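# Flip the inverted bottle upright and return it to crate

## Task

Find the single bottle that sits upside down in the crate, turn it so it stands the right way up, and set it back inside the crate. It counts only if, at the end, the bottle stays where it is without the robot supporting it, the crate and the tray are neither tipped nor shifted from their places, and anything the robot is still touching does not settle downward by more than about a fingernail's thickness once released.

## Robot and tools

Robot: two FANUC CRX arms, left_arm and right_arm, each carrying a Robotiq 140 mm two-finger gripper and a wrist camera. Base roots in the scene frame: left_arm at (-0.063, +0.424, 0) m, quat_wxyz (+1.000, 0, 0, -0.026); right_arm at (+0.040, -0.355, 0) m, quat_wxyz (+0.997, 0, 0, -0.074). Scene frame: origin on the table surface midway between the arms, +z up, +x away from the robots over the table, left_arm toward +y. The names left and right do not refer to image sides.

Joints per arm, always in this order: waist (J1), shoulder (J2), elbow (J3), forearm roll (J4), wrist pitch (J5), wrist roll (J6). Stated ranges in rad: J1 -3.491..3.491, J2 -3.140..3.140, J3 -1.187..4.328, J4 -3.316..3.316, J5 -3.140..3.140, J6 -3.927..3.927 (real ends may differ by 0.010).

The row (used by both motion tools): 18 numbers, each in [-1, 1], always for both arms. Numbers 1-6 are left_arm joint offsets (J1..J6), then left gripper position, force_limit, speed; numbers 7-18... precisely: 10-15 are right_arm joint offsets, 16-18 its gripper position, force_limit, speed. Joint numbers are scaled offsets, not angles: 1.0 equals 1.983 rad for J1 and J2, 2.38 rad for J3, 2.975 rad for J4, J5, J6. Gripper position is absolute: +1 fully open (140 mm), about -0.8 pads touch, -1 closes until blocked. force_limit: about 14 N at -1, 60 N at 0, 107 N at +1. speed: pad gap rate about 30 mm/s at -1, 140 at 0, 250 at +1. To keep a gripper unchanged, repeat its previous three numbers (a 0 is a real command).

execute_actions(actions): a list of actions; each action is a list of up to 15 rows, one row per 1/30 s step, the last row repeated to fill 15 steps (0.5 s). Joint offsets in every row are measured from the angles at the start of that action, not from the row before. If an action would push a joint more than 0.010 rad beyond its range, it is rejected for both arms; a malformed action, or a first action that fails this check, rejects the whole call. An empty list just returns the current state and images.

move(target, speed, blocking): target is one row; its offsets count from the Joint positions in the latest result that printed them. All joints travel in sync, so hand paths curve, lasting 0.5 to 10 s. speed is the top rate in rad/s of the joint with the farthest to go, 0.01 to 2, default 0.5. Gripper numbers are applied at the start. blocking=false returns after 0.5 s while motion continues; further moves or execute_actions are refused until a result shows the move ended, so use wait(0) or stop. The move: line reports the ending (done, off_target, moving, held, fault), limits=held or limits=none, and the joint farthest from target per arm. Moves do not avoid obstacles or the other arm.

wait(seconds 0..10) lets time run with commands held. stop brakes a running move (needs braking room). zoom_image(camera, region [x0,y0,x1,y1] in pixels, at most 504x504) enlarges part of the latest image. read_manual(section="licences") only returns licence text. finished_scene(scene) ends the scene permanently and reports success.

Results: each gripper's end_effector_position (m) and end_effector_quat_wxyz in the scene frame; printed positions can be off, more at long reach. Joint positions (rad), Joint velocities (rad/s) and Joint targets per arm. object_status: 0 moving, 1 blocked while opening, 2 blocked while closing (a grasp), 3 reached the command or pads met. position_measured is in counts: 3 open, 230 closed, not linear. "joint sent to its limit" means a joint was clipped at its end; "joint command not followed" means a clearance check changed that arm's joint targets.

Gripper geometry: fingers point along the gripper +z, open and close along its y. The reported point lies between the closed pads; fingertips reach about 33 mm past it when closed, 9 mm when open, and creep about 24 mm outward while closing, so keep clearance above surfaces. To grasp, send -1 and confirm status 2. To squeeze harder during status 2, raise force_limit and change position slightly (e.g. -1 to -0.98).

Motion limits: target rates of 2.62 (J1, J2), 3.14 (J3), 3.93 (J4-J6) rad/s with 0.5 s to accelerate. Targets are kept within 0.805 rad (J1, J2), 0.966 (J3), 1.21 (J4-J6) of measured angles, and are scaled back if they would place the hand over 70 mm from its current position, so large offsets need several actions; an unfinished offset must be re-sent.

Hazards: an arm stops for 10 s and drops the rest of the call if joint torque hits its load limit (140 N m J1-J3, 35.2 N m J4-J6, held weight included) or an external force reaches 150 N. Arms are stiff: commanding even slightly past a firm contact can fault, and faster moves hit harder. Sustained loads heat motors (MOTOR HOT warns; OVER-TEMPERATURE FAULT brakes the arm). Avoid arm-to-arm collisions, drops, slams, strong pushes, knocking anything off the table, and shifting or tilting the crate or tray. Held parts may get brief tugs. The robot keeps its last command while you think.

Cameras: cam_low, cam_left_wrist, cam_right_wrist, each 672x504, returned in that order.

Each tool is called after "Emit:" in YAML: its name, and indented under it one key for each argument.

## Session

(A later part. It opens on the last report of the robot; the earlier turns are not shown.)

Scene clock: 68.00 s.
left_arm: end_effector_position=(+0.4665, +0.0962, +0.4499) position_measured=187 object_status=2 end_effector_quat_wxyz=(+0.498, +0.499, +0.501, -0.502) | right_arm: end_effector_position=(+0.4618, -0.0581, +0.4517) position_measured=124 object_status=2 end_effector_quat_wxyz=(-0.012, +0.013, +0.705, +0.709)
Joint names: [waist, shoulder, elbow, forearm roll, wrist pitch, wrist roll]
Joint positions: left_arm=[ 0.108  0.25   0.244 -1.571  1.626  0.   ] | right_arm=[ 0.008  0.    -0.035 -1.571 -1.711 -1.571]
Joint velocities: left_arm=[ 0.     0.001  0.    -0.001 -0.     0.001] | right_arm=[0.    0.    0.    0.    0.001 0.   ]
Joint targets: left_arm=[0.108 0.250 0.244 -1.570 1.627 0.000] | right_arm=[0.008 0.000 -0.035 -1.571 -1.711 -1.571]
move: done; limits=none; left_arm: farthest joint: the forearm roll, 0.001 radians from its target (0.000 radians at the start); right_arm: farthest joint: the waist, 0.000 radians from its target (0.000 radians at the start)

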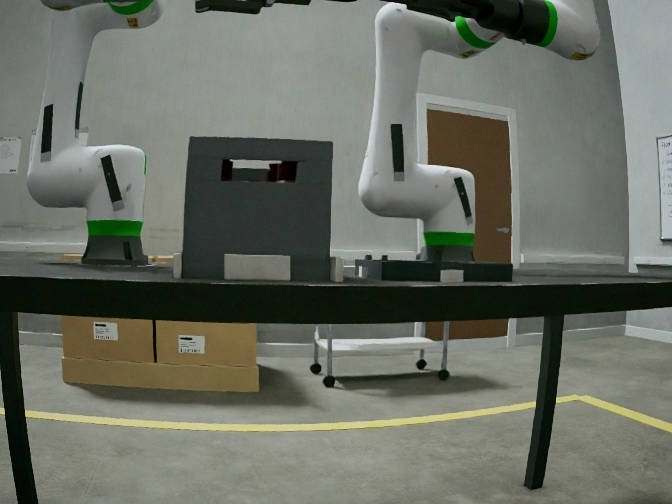

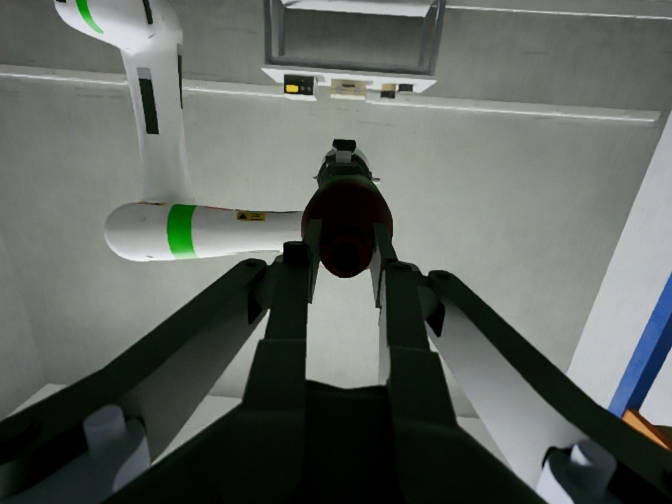

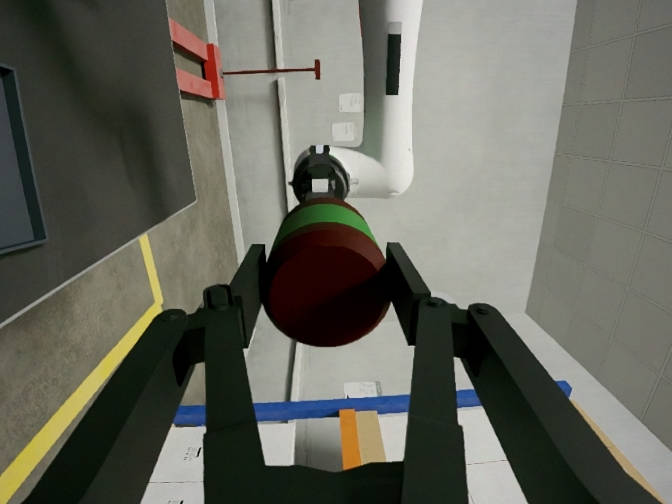

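Emit:
move:
  target: [0.0065,0,0,0,0.0043,0,-0.25,0.8,0,0,0,0,0,0,0,-1,0.4,-0.6]
  speed: 0.02

Emit:
move:
  target: [0,0,0,0,0,0,-1,0.8,-0.6,0,0,0,0,0,0,-1,0.4,-0.6]

Emit:
zoom_image:
  camera: "cam_left_wrist"
  region: [270,150,430,310]

Scene clock: 78.90 s.
left_arm: end_effector_position=(+0.4661, +0.1030, +0.4500) position_measured=160 object_status=3 end_effector_quat_wxyz=(+0.498, +0.498, +0.501, -0.502) | right_arm: end_effector_position=(+0.4618, -0.0581, +0.4517) position_measured=124 object_status=2 end_effector_quat_wxyz=(-0.012, +0.013, +0.705, +0.709)
Joint names: [waist, shoulder, elbow, forearm roll, wrist pitch, wrist roll]
Joint positions: left_arm=[ 0.12   0.25   0.244 -1.571  1.639  0.   ] | right_arm=[ 0.008  0.    -0.035 -1.571 -1.711 -1.571]
Joint velocities: left_arm=[-0.001  0.001  0.     0.    -0.     0.002] | right_arm=[-0.     0.001 -0.     0.    -0.001  0.   ]
Joint targets: left_arm=[0.120 0.250 0.244 -1.571 1.639 0.000] | right_arm=[0.008 0.000 -0.035 -1.571 -1.711 -1.571]
move: done; limits=none; left_arm: farthest joint: the waist, 0.000 radians from its target (0.013 radians at the start); right_arm: farthest joint: the waist, 0.000 radians from its target (0.000 radians at the start)

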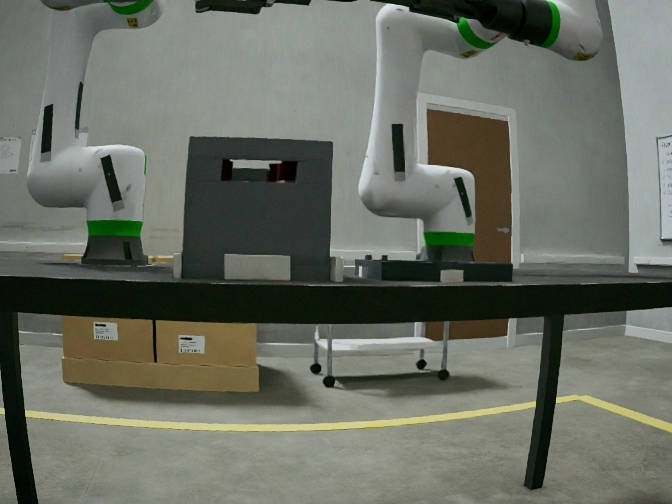

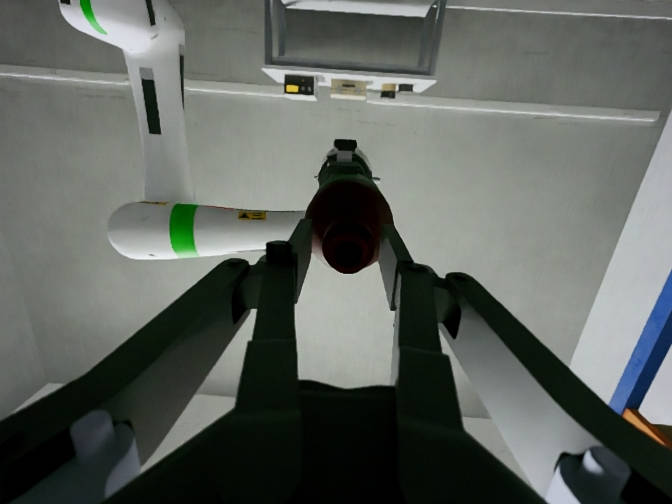

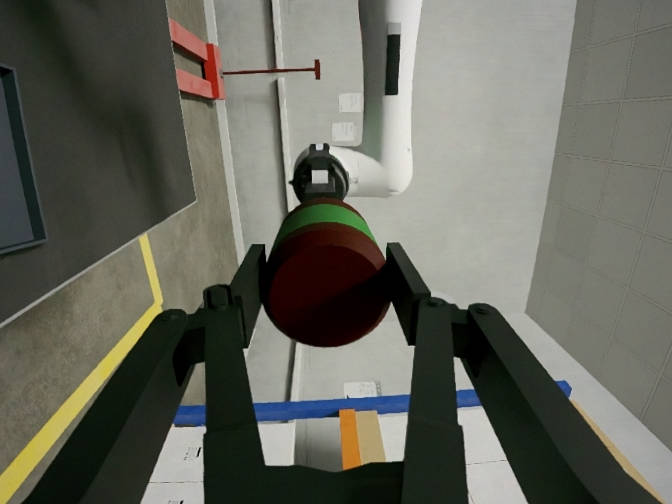

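Scene clock: 79.40 s.
left_arm: end_effector_position=(+0.4662, +0.1032, +0.4499) position_measured=188 object_status=2 end_effector_quat_wxyz=(+0.498, +0.498, +0.501, -0.502) | right_arm: end_effector_position=(+0.4618, -0.0581, +0.4517) position_measured=124 object_status=2 end_effector_quat_wxyz=(-0.012, +0.013, +0.705, +0.709)
Joint names: [waist, shoulder, elbow, forearm roll, wrist pitch, wrist roll]
Joint positions: left_arm=[ 0.121  0.25   0.244 -1.571  1.639  0.   ] | right_arm=[ 0.008  0.    -0.035 -1.571 -1.711 -1.571]
Joint velocities: left_arm=[-0.    -0.002 -0.    -0.     0.    -0.   ] | right_arm=[-0.001 -0.001 -0.001 -0.001  0.     0.   ]
Joint targets: left_arm=[0.120 0.250 0.244 -1.571 1.639 0.000] | right_arm=[0.008 0.000 -0.035 -1.571 -1.711 -1.571]
move: done; limits=none; left_arm: farthest joint: the waist, 0.001 radians from its target (0.000 radians at the start); right_arm: farthest joint: the waist, 0.000 radians from its target (0.000 radians at the start)

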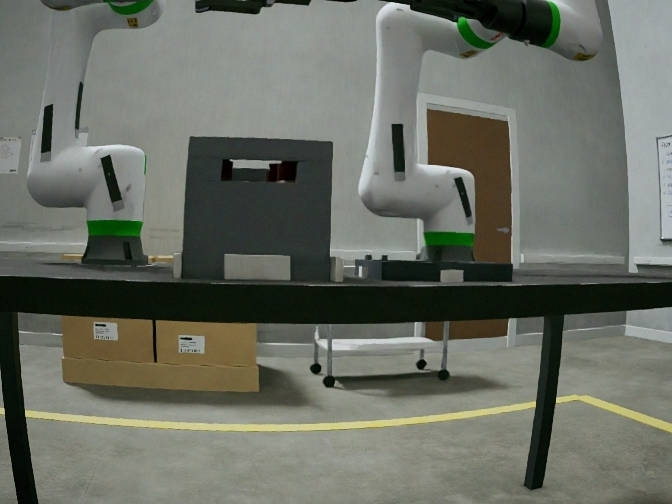

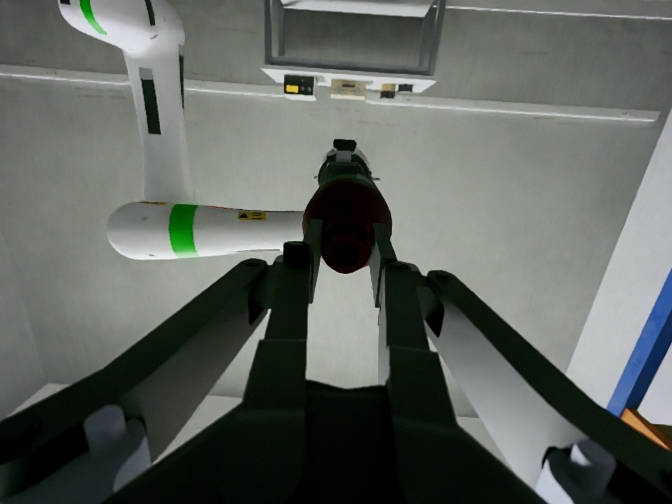

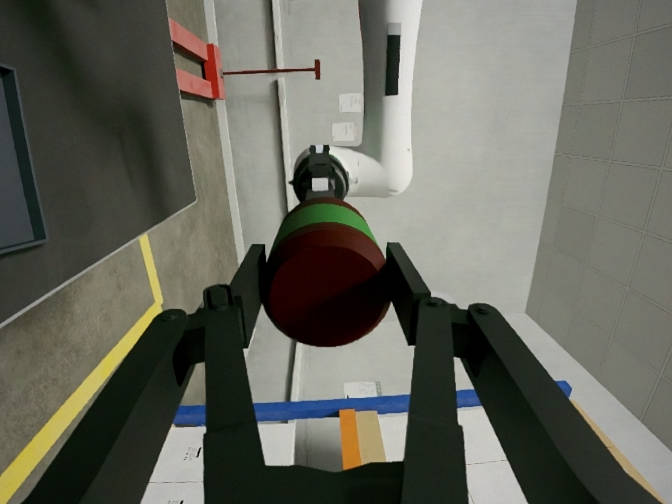

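Region (270, 150, 430, 310) of cam_left_wrist's 672x504 image, scaled by 3.150, with more detail than that image has.

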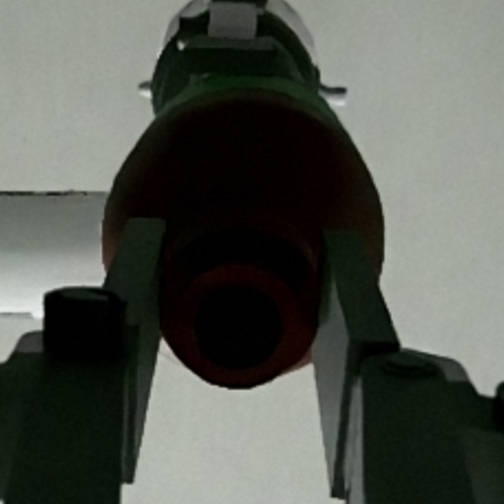

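Emit:
move:
  target: [-0.006,0,0,0,-0.004,0,-0.25,1,0,0,0,0,0,0,0,-1,0.4,-0.6]
  speed: 0.02

Emit:
move:
  target: [0,0,0,0,0,0,-1,1,-0.6,0,0,0,0,0,0,-1,0.4,-0.6]

Emit:
move:
  target: [0,0,0,0,0,0,-1,1,-0.6,0,0,0,0,0,0,0.3,0,-0.8]

Scene clock: 85.80 s.
left_arm: end_effector_position=(+0.4666, +0.0969, +0.4499) position_measured=160 object_status=3 end_effector_quat_wxyz=(+0.498, +0.498, +0.501, -0.502) | right_arm: end_effector_position=(+0.4618, -0.0581, +0.4517) position_measured=124 object_status=2 end_effector_quat_wxyz=(-0.012, +0.013, +0.705, +0.709)
Joint names: [waist, shoulder, elbow, forearm roll, wrist pitch, wrist roll]
Joint positions: left_arm=[ 0.109  0.25   0.244 -1.571  1.627  0.   ] | right_arm=[ 0.008  0.    -0.035 -1.571 -1.711 -1.571]
Joint velocities: left_arm=[-0.001  0.001  0.     0.    -0.     0.   ] | right_arm=[-0.001 -0.001  0.001  0.    -0.     0.   ]
Joint targets: left_arm=[0.109 0.250 0.244 -1.571 1.627 0.000] | right_arm=[0.008 0.000 -0.035 -1.571 -1.711 -1.571]
move: done; limits=none; left_arm: farthest joint: the waist, 0.000 radians from its target (0.011 radians at the start); right_arm: farthest joint: the waist, 0.000 radians from its target (0.000 radians at the start)

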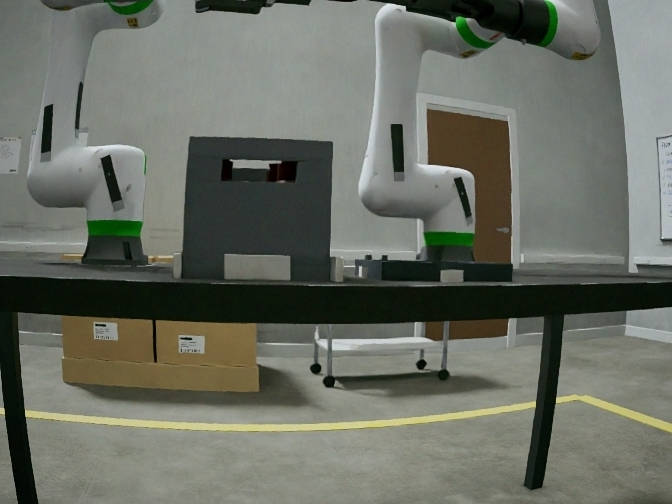

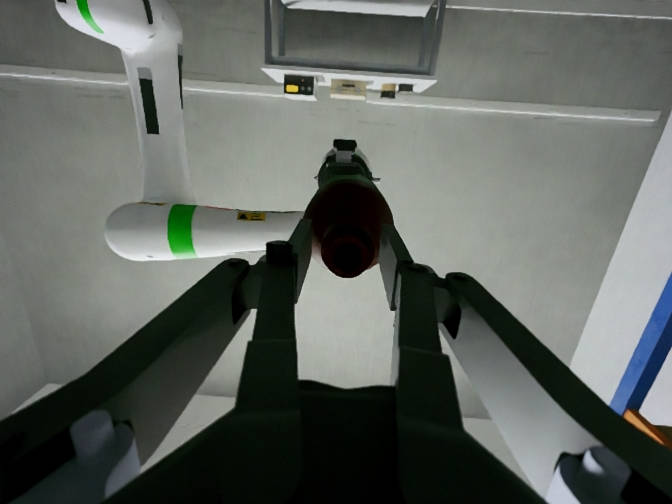

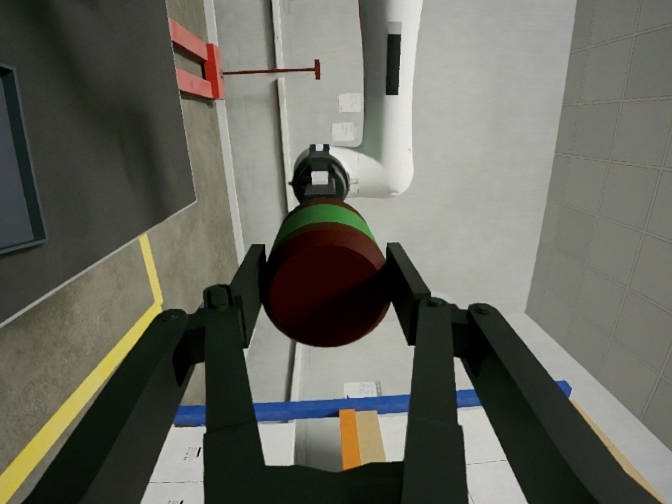

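Scene clock: 86.30 s.
left_arm: end_effector_position=(+0.4667, +0.0969, +0.4498) position_measured=188 object_status=2 end_effector_quat_wxyz=(+0.498, +0.498, +0.501, -0.502) | right_arm: end_effector_position=(+0.4618, -0.0581, +0.4517) position_measured=124 object_status=2 end_effector_quat_wxyz=(-0.012, +0.013, +0.705, +0.709)
Joint names: [waist, shoulder, elbow, forearm roll, wrist pitch, wrist roll]
Joint positions: left_arm=[ 0.109  0.25   0.244 -1.571  1.627  0.   ] | right_arm=[ 0.008  0.    -0.035 -1.571 -1.711 -1.571]
Joint velocities: left_arm=[ 0.001  0.    -0.     0.001  0.001  0.   ] | right_arm=[-0.    -0.001 -0.001  0.     0.002 -0.001]
Joint targets: left_arm=[0.109 0.250 0.244 -1.571 1.627 0.000] | right_arm=[0.008 0.000 -0.035 -1.571 -1.711 -1.571]
move: done; limits=none; left_arm: farthest joint: the waist, 0.000 radians from its target (0.000 radians at the start); right_arm: farthest joint: the waist, 0.000 radians from its target (0.000 radians at the start)

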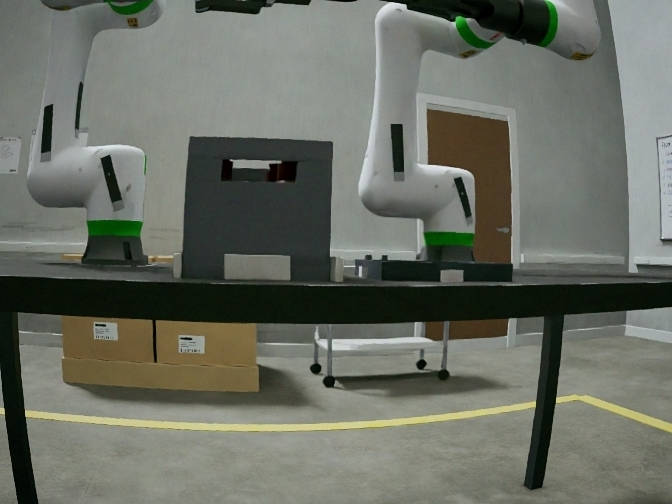

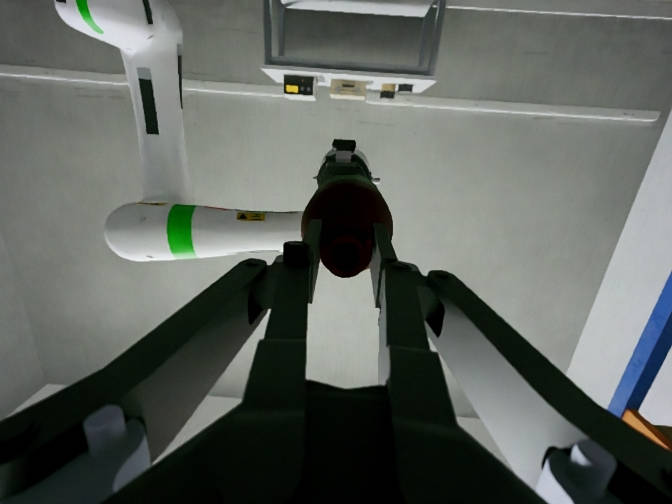

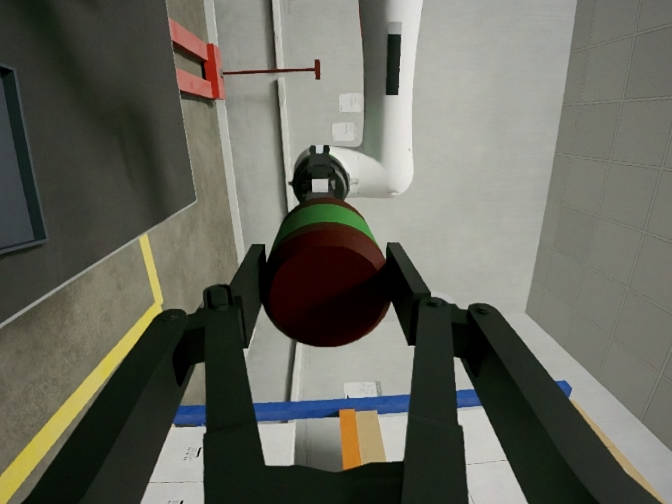

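Scene clock: 86.93 s.
left_arm: end_effector_position=(+0.4667, +0.0969, +0.4498) position_measured=188 object_status=2 end_effector_quat_wxyz=(+0.498, +0.498, +0.501, -0.502) | right_arm: end_effector_position=(+0.4618, -0.0581, +0.4517) position_measured=91 object_status=3 end_effector_quat_wxyz=(-0.012, +0.013, +0.705, +0.709)
Joint names: [waist, shoulder, elbow, forearm roll, wrist pitch, wrist roll]
Joint positions: left_arm=[ 0.109  0.25   0.244 -1.571  1.627  0.   ] | right_arm=[ 0.008  0.    -0.035 -1.571 -1.711 -1.571]
Joint velocities: left_arm=[-0.     0.002  0.    -0.    -0.002  0.001] | right_arm=[-0.     0.    -0.    -0.    -0.001  0.001]
Joint targets: left_arm=[0.109 0.250 0.244 -1.571 1.627 0.000] | right_arm=[0.008 0.000 -0.035 -1.571 -1.711 -1.571]
move: done; limits=none; left_arm: farthest joint: the waist, 0.000 radians from its target (0.000 radians at the start); right_arm: farthest joint: the waist, 0.000 radians from its target (0.000 radians at the start)

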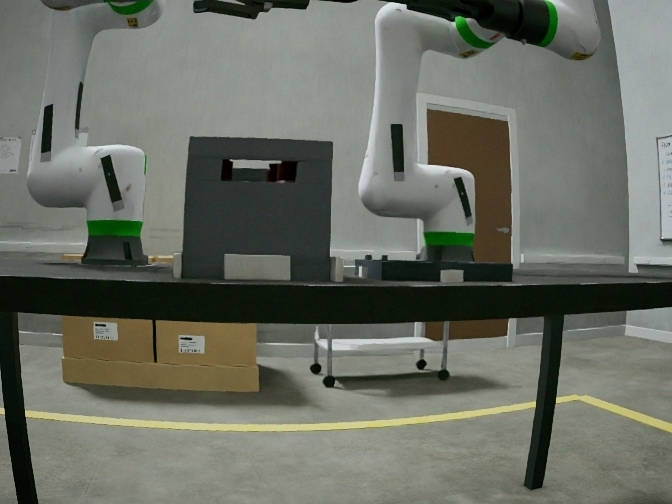

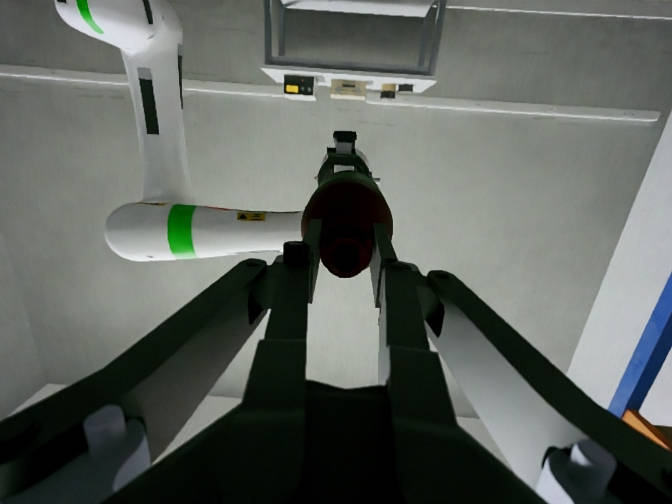

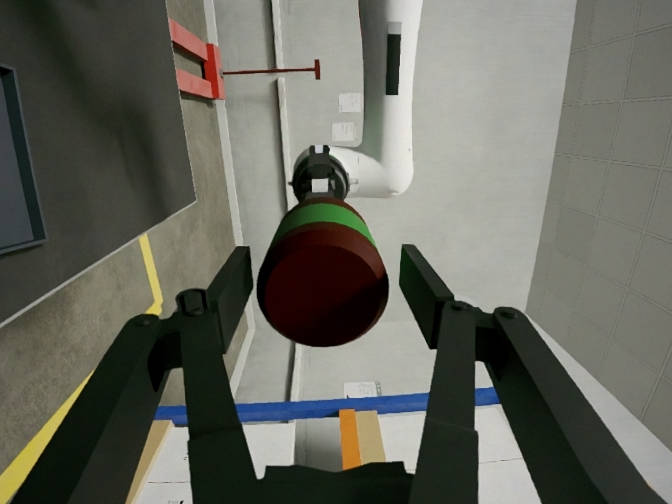

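Emit:
move:
  target: [0,0,0,0,0,0,-1,1,-0.6,-0.45,0,0,0,0,0,0.3,0,-0.8]
  speed: 0.8

Emit:
move:
  target: [-0.3,0.1,0.29,-0.528,0.138,0.4,-1,1,-0.6,0,0,0,0,0,0,0.3,0,-0.8]
  speed: 0.8

Emit:
move:
  target: [-0.3102,0.0187,0.0078,0,0,0.2518,-1,1,-0.6,0,0,0,0,0,0,0.3,0,-0.8]
  speed: 0.6

Scene clock: 98.77 s.
left_arm: end_effector_position=(+0.4667, +0.0969, +0.4498) position_measured=188 object_status=2 end_effector_quat_wxyz=(+0.498, +0.498, +0.501, -0.502) | right_arm: end_effector_position=(+0.5356, -0.4968, +0.4517) position_measured=91 object_status=3 end_effector_quat_wxyz=(+0.295, +0.316, +0.631, +0.644)
Joint names: [waist, shoulder, elbow, forearm roll, wrist pitch, wrist roll]
Joint positions: left_arm=[ 0.109  0.25   0.244 -1.571  1.627  0.   ] | right_arm=[-0.885  0.    -0.035 -1.571 -1.711 -1.571]
Joint velocities: left_arm=[ 0.001  0.001  0.    -0.    -0.    -0.   ] | right_arm=[-0.002 -0.001  0.001  0.     0.001 -0.   ]
Joint targets: left_arm=[0.109 0.250 0.244 -1.571 1.627 0.000] | right_arm=[-0.885 0.000 -0.035 -1.571 -1.711 -1.571]
move: done; limits=none; left_arm: farthest joint: the waist, 0.000 radians from its target (0.000 radians at the start); right_arm: farthest joint: the waist, 0.000 radians from its target (0.892 radians at the start)

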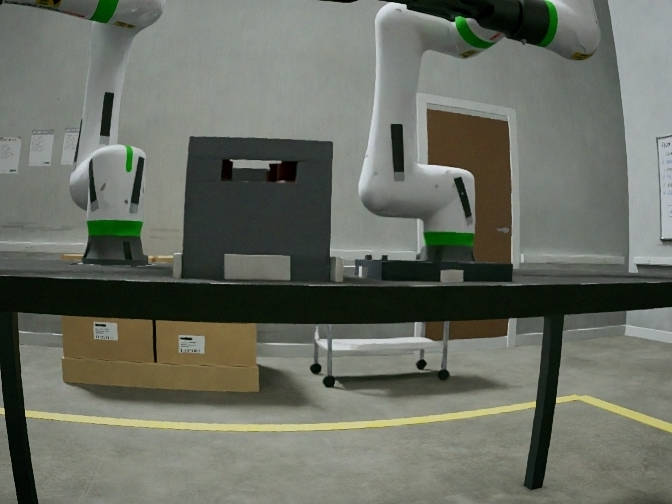

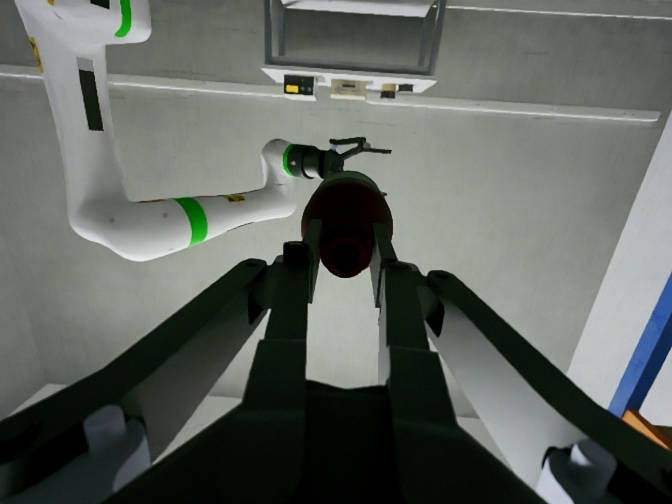

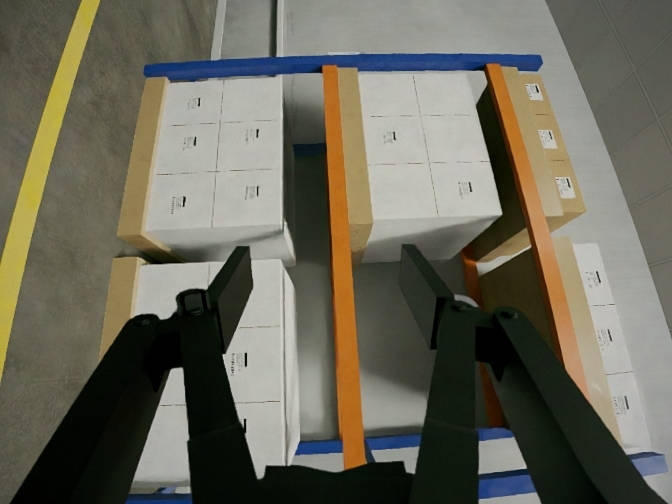

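Scene clock: 101.17 s.
left_arm: end_effector_position=(+0.4884, +0.2453, +0.3988) position_measured=188 object_status=2 end_effector_quat_wxyz=(+0.010, +0.444, +0.896, -0.001) | right_arm: end_effector_position=(+0.5356, -0.4968, +0.4517) position_measured=91 object_status=3 end_effector_quat_wxyz=(+0.295, +0.316, +0.631, +0.644)
Joint names: [waist, shoulder, elbow, forearm roll, wrist pitch, wrist roll]
Joint positions: left_arm=[-0.486  0.449  0.935 -3.142  2.038  1.19 ] | right_arm=[-0.885  0.    -0.035 -1.571 -1.711 -1.571]
Joint velocities: left_arm=[0.    0.002 0.    0.001 0.    0.001] | right_arm=[ 0.001  0.    -0.001 -0.    -0.     0.   ]
Joint targets: left_arm=[-0.486 0.449 0.935 -3.142 2.038 1.190] | right_arm=[-0.885 0.000 -0.035 -1.571 -1.711 -1.571]
move: done; limits=none; left_arm: farthest joint: the waist, 0.000 radians from its target (0.595 radians at the start); right_arm: farthest joint: the waist, 0.000 radians from its target (0.000 radians at the start)

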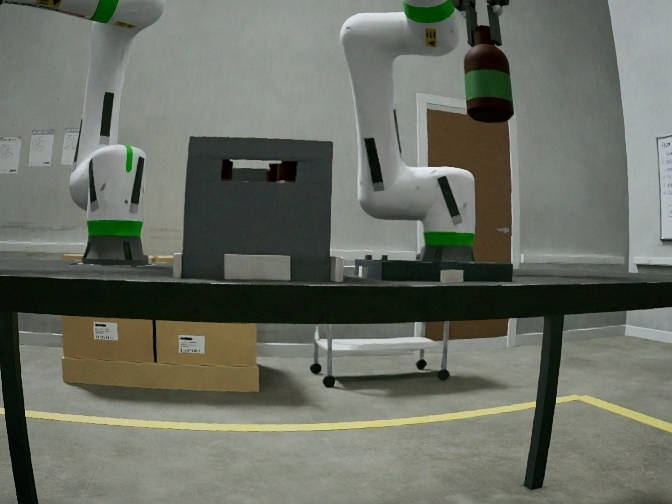

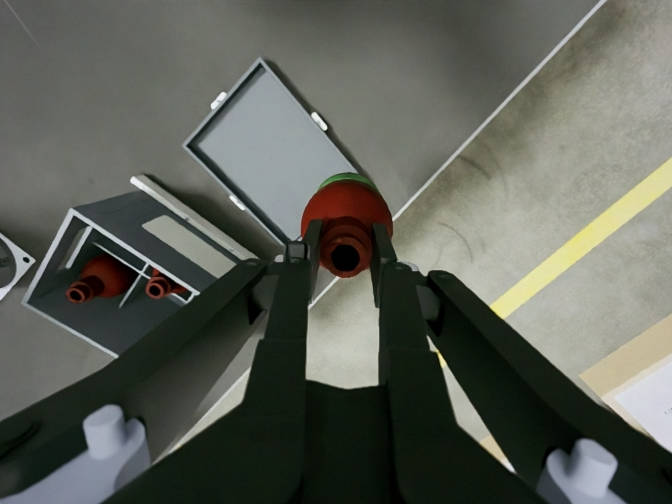

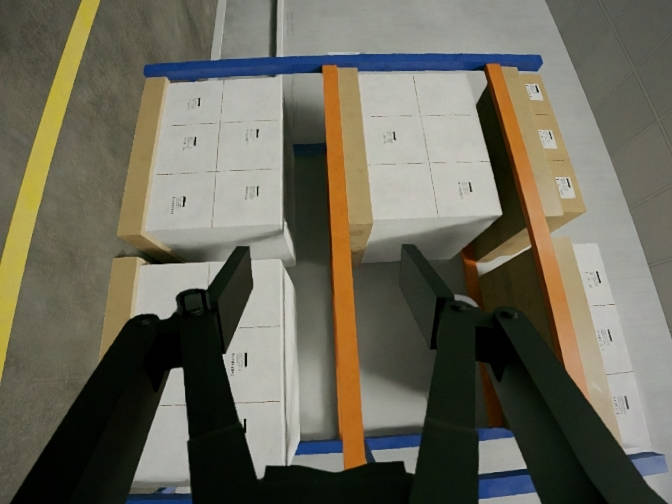

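Scene clock: 102.83 s.
left_arm: end_effector_position=(+0.2886, -0.0500, +0.3848) position_measured=188 object_status=2 end_effector_quat_wxyz=(+0.000, +0.383, +0.924, -0.000) | right_arm: end_effector_position=(+0.5356, -0.4968, +0.4517) position_measured=91 object_status=3 end_effector_quat_wxyz=(+0.295, +0.316, +0.631, +0.644)
Joint names: [waist, shoulder, elbow, forearm roll, wrist pitch, wrist roll]
Joint positions: left_arm=[-1.102  0.486  0.953 -3.142  2.038  1.939] | right_arm=[-0.885  0.    -0.035 -1.571 -1.711 -1.571]
Joint velocities: left_arm=[-0.    -0.001 -0.     0.002 -0.002 -0.   ] | right_arm=[ 0.001 -0.     0.001  0.     0.    -0.   ]
Joint targets: left_arm=[-1.101 0.486 0.953 -3.142 2.038 1.939] | right_arm=[-0.885 0.000 -0.035 -1.571 -1.711 -1.571]
move: done; limits=none; left_arm: farthest joint: the waist, 0.000 radians from its target (0.615 radians at the start); right_arm: farthest joint: the waist, 0.000 radians from its target (0.000 radians at the start)

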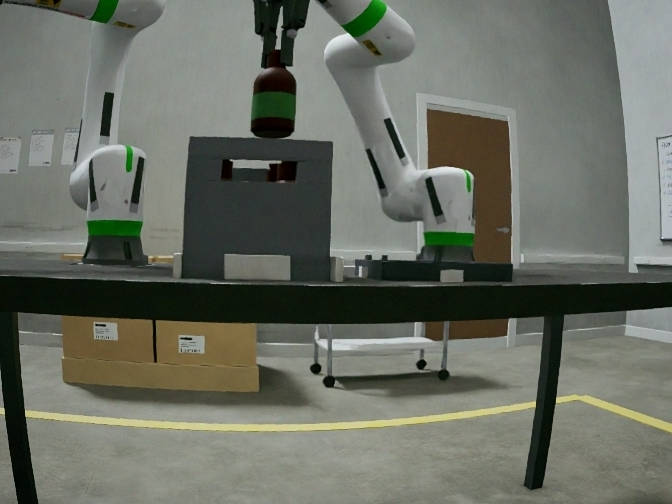

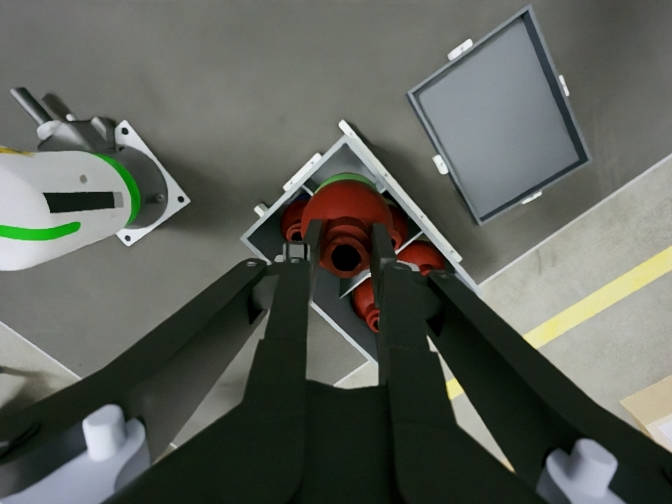

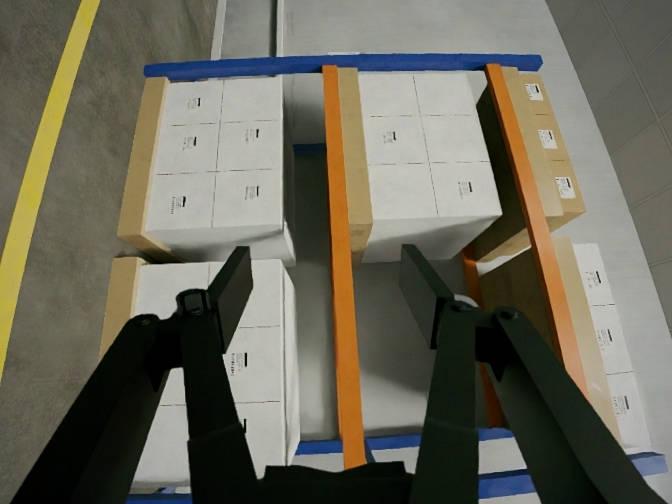

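Emit:
move:
  target: [0,-0.041,-0.1068,0,-0.0582,0,-1,1,-0.6,0,0,0,0,0,0,0.3,0,-0.8]
  speed: 0.25

Emit:
move:
  target: [0,-0.017,-0.0697,0,-0.0444,0,-1,1,-0.6,0,0,0,0,0,0,0.3,0,-0.8]
  speed: 0.2

Scene clock: 112.33 s.
left_arm: end_effector_position=(+0.2876, -0.0478, +0.3303) position_measured=188 object_status=2 end_effector_quat_wxyz=(+0.000, +0.383, +0.924, -0.000) | right_arm: end_effector_position=(+0.5356, -0.4968, +0.4517) position_measured=91 object_status=3 end_effector_quat_wxyz=(+0.295, +0.316, +0.631, +0.644)
Joint names: [waist, shoulder, elbow, forearm roll, wrist pitch, wrist roll]
Joint positions: left_arm=[-1.101  0.404  0.699 -3.142  1.864  1.939] | right_arm=[-0.885  0.    -0.035 -1.571 -1.711 -1.571]
Joint velocities: left_arm=[-0.001  0.001 -0.    -0.     0.     0.   ] | right_arm=[-0. -0.  0.  0. -0.  0.]
Joint targets: left_arm=[-1.102 0.404 0.699 -3.142 1.864 1.939] | right_arm=[-0.885 0.000 -0.035 -1.571 -1.711 -1.571]
move: done; limits=none; left_arm: farthest joint: the waist, 0.001 radians from its target (0.001 radians at the start); right_arm: farthest joint: the waist, 0.000 radians from its target (0.000 radians at the start)

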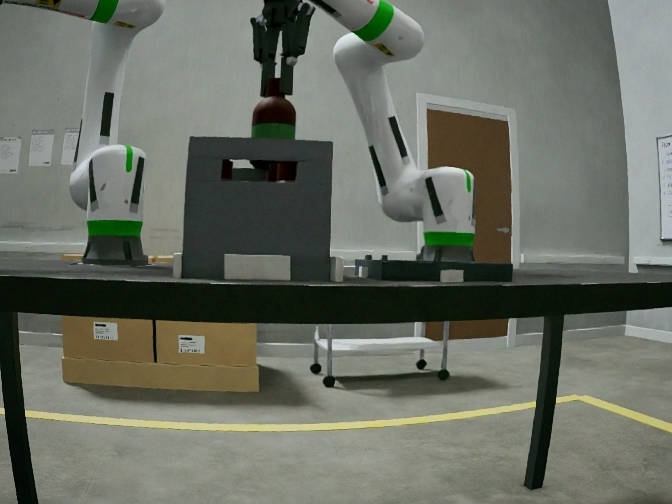

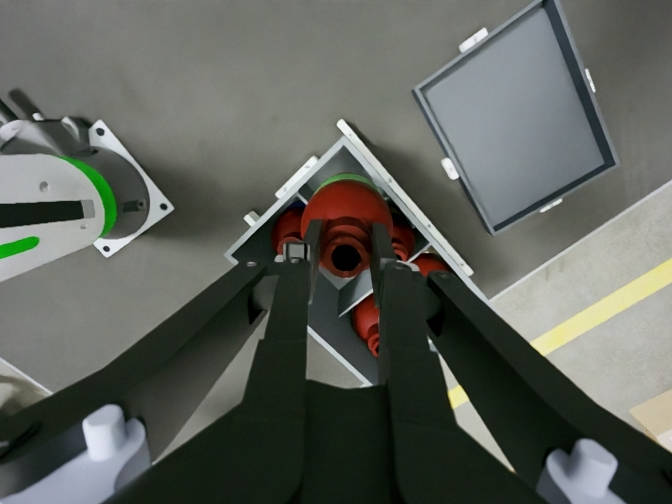

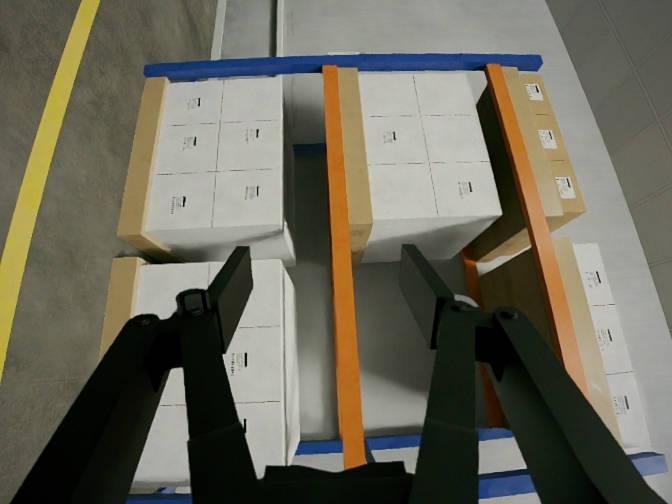

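Scene clock: 113.47 s.
left_arm: end_effector_position=(+0.2877, -0.0479, +0.2802) position_measured=188 object_status=2 end_effector_quat_wxyz=(+0.000, +0.383, +0.924, -0.000) | right_arm: end_effector_position=(+0.5356, -0.4968, +0.4517) position_measured=91 object_status=3 end_effector_quat_wxyz=(+0.295, +0.316, +0.631, +0.644)
Joint names: [waist, shoulder, elbow, forearm roll, wrist pitch, wrist roll]
Joint positions: left_arm=[-1.101  0.371  0.533 -3.142  1.732  1.939] | right_arm=[-0.885  0.    -0.035 -1.571 -1.711 -1.571]
Joint velocities: left_arm=[ 0.     0.002 -0.     0.001  0.002  0.001] | right_arm=[-0.001  0.001  0.001 -0.     0.001  0.001]
Joint targets: left_arm=[-1.101 0.371 0.533 -3.142 1.732 1.939] | right_arm=[-0.885 0.000 -0.035 -1.571 -1.711 -1.571]
move: done; limits=none; left_arm: farthest joint: the waist, 0.000 radians from its target (0.000 radians at the start); right_arm: farthest joint: the waist, 0.000 radians from its target (0.000 radians at the start)

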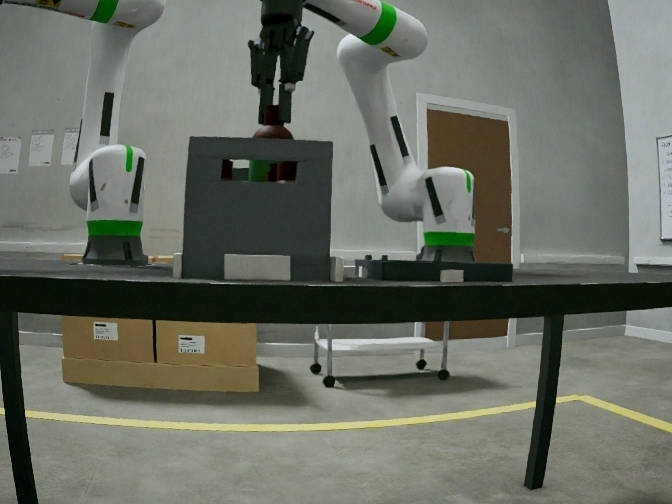

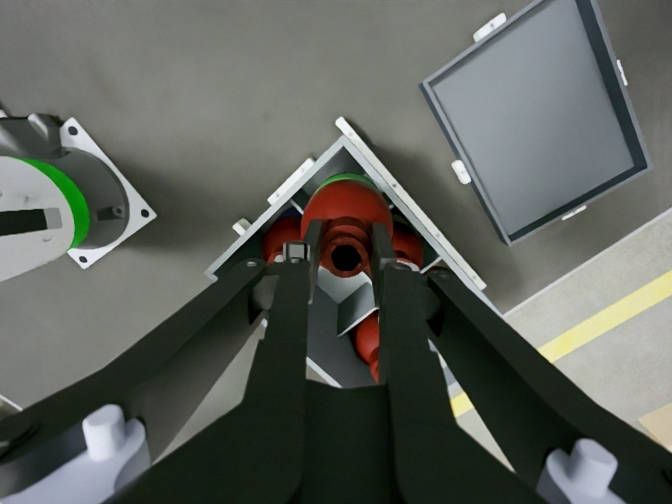

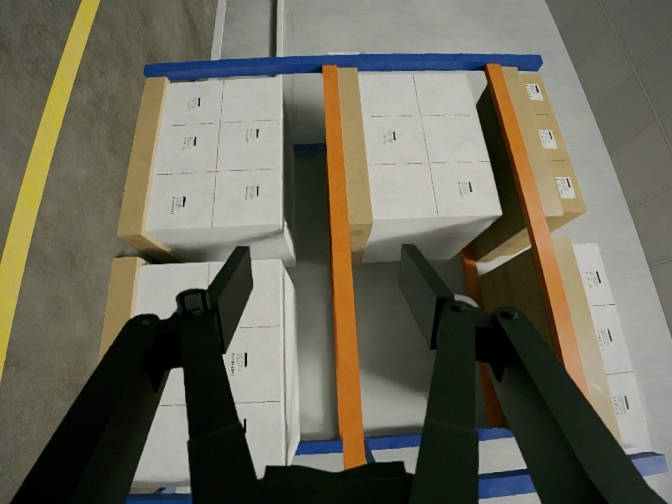

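Emit:
move:
  target: [0,-0.0074,-0.0671,0,-0.0487,0,-1,1,-0.6,0,0,0,0,0,0,0.3,0,-0.8]
  speed: 0.1

Emit:
move:
  target: [0,0.0018,-0.04,0,-0.0332,0,-1,1,-0.6,0,0,0,0,0,0,0.3,0,-0.8]
  speed: 0.07

Scene clock: 122.27 s.
left_arm: end_effector_position=(+0.2876, -0.0478, +0.2204) position_measured=188 object_status=2 end_effector_quat_wxyz=(+0.000, +0.383, +0.924, -0.000) | right_arm: end_effector_position=(+0.5356, -0.4968, +0.4517) position_measured=91 object_status=3 end_effector_quat_wxyz=(+0.295, +0.316, +0.631, +0.644)
Joint names: [waist, shoulder, elbow, forearm roll, wrist pitch, wrist roll]
Joint positions: left_arm=[-1.101  0.356  0.373 -3.142  1.587  1.939] | right_arm=[-0.885  0.    -0.035 -1.571 -1.711 -1.571]
Joint velocities: left_arm=[-0.  0. -0. -0. -0. -0.] | right_arm=[-0.     0.    -0.001  0.     0.001  0.   ]
Joint targets: left_arm=[-1.101 0.356 0.373 -3.142 1.587 1.939] | right_arm=[-0.885 0.000 -0.035 -1.571 -1.711 -1.571]
move: done; limits=none; left_arm: farthest joint: the waist, 0.000 radians from its target (0.000 radians at the start); right_arm: farthest joint: the waist, 0.000 radians from its target (0.000 radians at the start)

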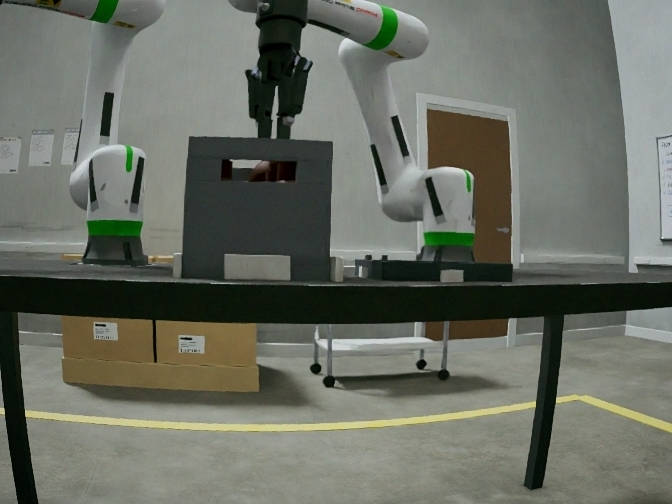

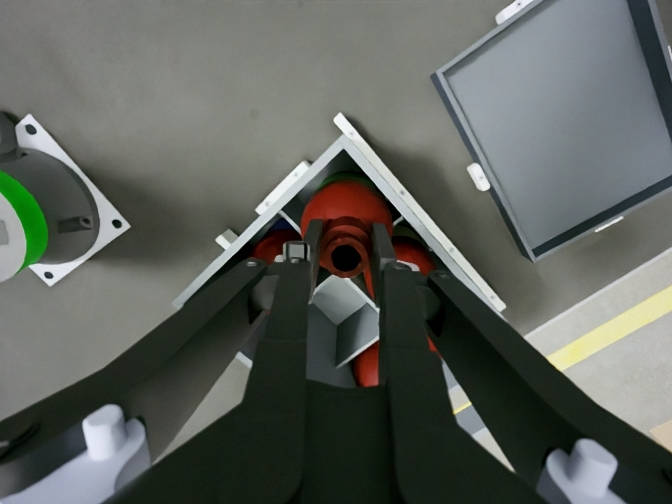

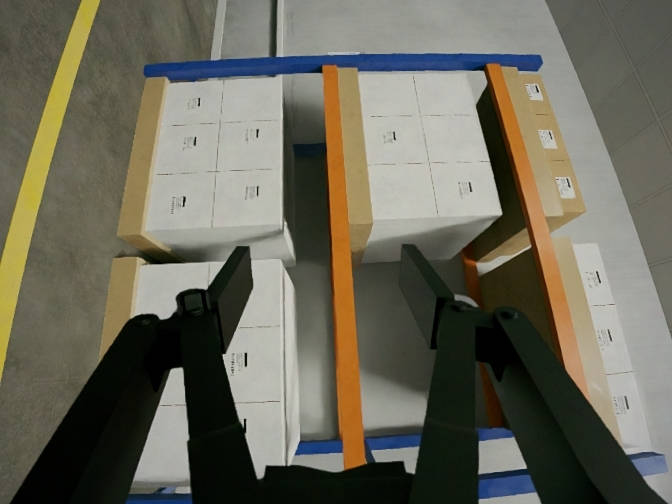

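Scene clock: 123.93 s.
left_arm: end_effector_position=(+0.2876, -0.0478, +0.1774) position_measured=188 object_status=2 end_effector_quat_wxyz=(+0.000, +0.383, +0.924, -0.000) | right_arm: end_effector_position=(+0.5356, -0.4968, +0.4517) position_measured=91 object_status=3 end_effector_quat_wxyz=(+0.295, +0.316, +0.631, +0.644)
Joint names: [waist, shoulder, elbow, forearm roll, wrist pitch, wrist roll]
Joint positions: left_arm=[-1.101  0.359  0.278 -3.142  1.489  1.939] | right_arm=[-0.885  0.    -0.035 -1.571 -1.711 -1.571]
Joint velocities: left_arm=[ 0.     0.001 -0.    -0.001 -0.001 -0.001] | right_arm=[ 0.     0.    -0.001 -0.     0.     0.   ]
Joint targets: left_arm=[-1.101 0.359 0.278 -3.142 1.489 1.939] | right_arm=[-0.885 0.000 -0.035 -1.571 -1.711 -1.571]
move: done; limits=none; left_arm: farthest joint: the waist, 0.000 radians from its target (0.000 radians at the start); right_arm: farthest joint: the waist, 0.000 radians from its target (0.000 radians at the start)

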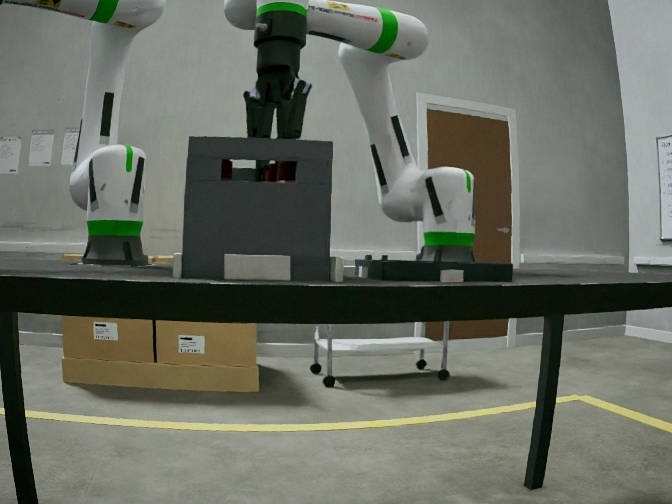

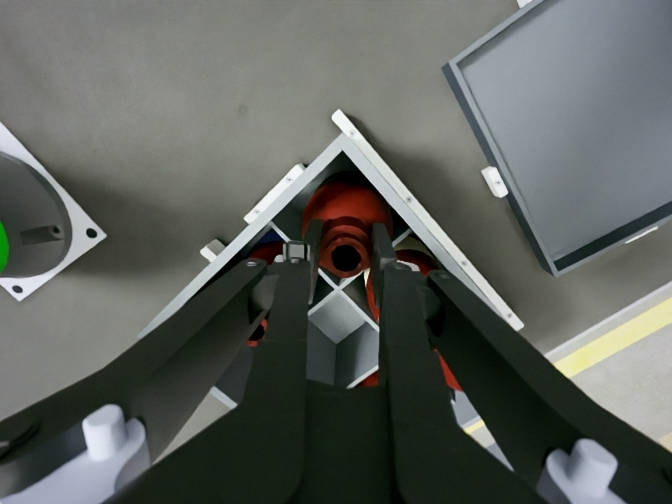

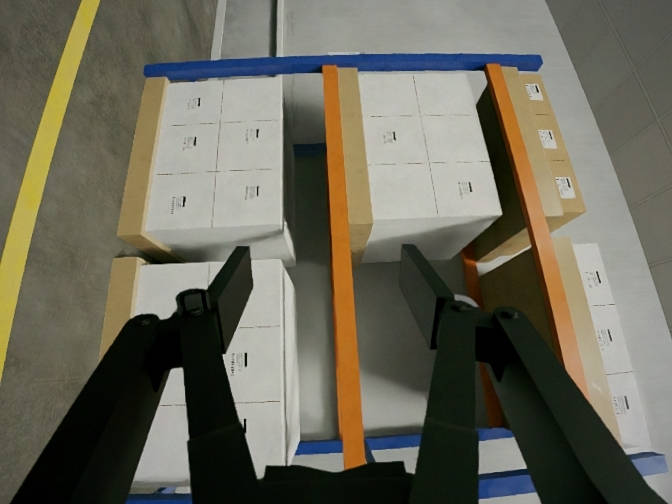

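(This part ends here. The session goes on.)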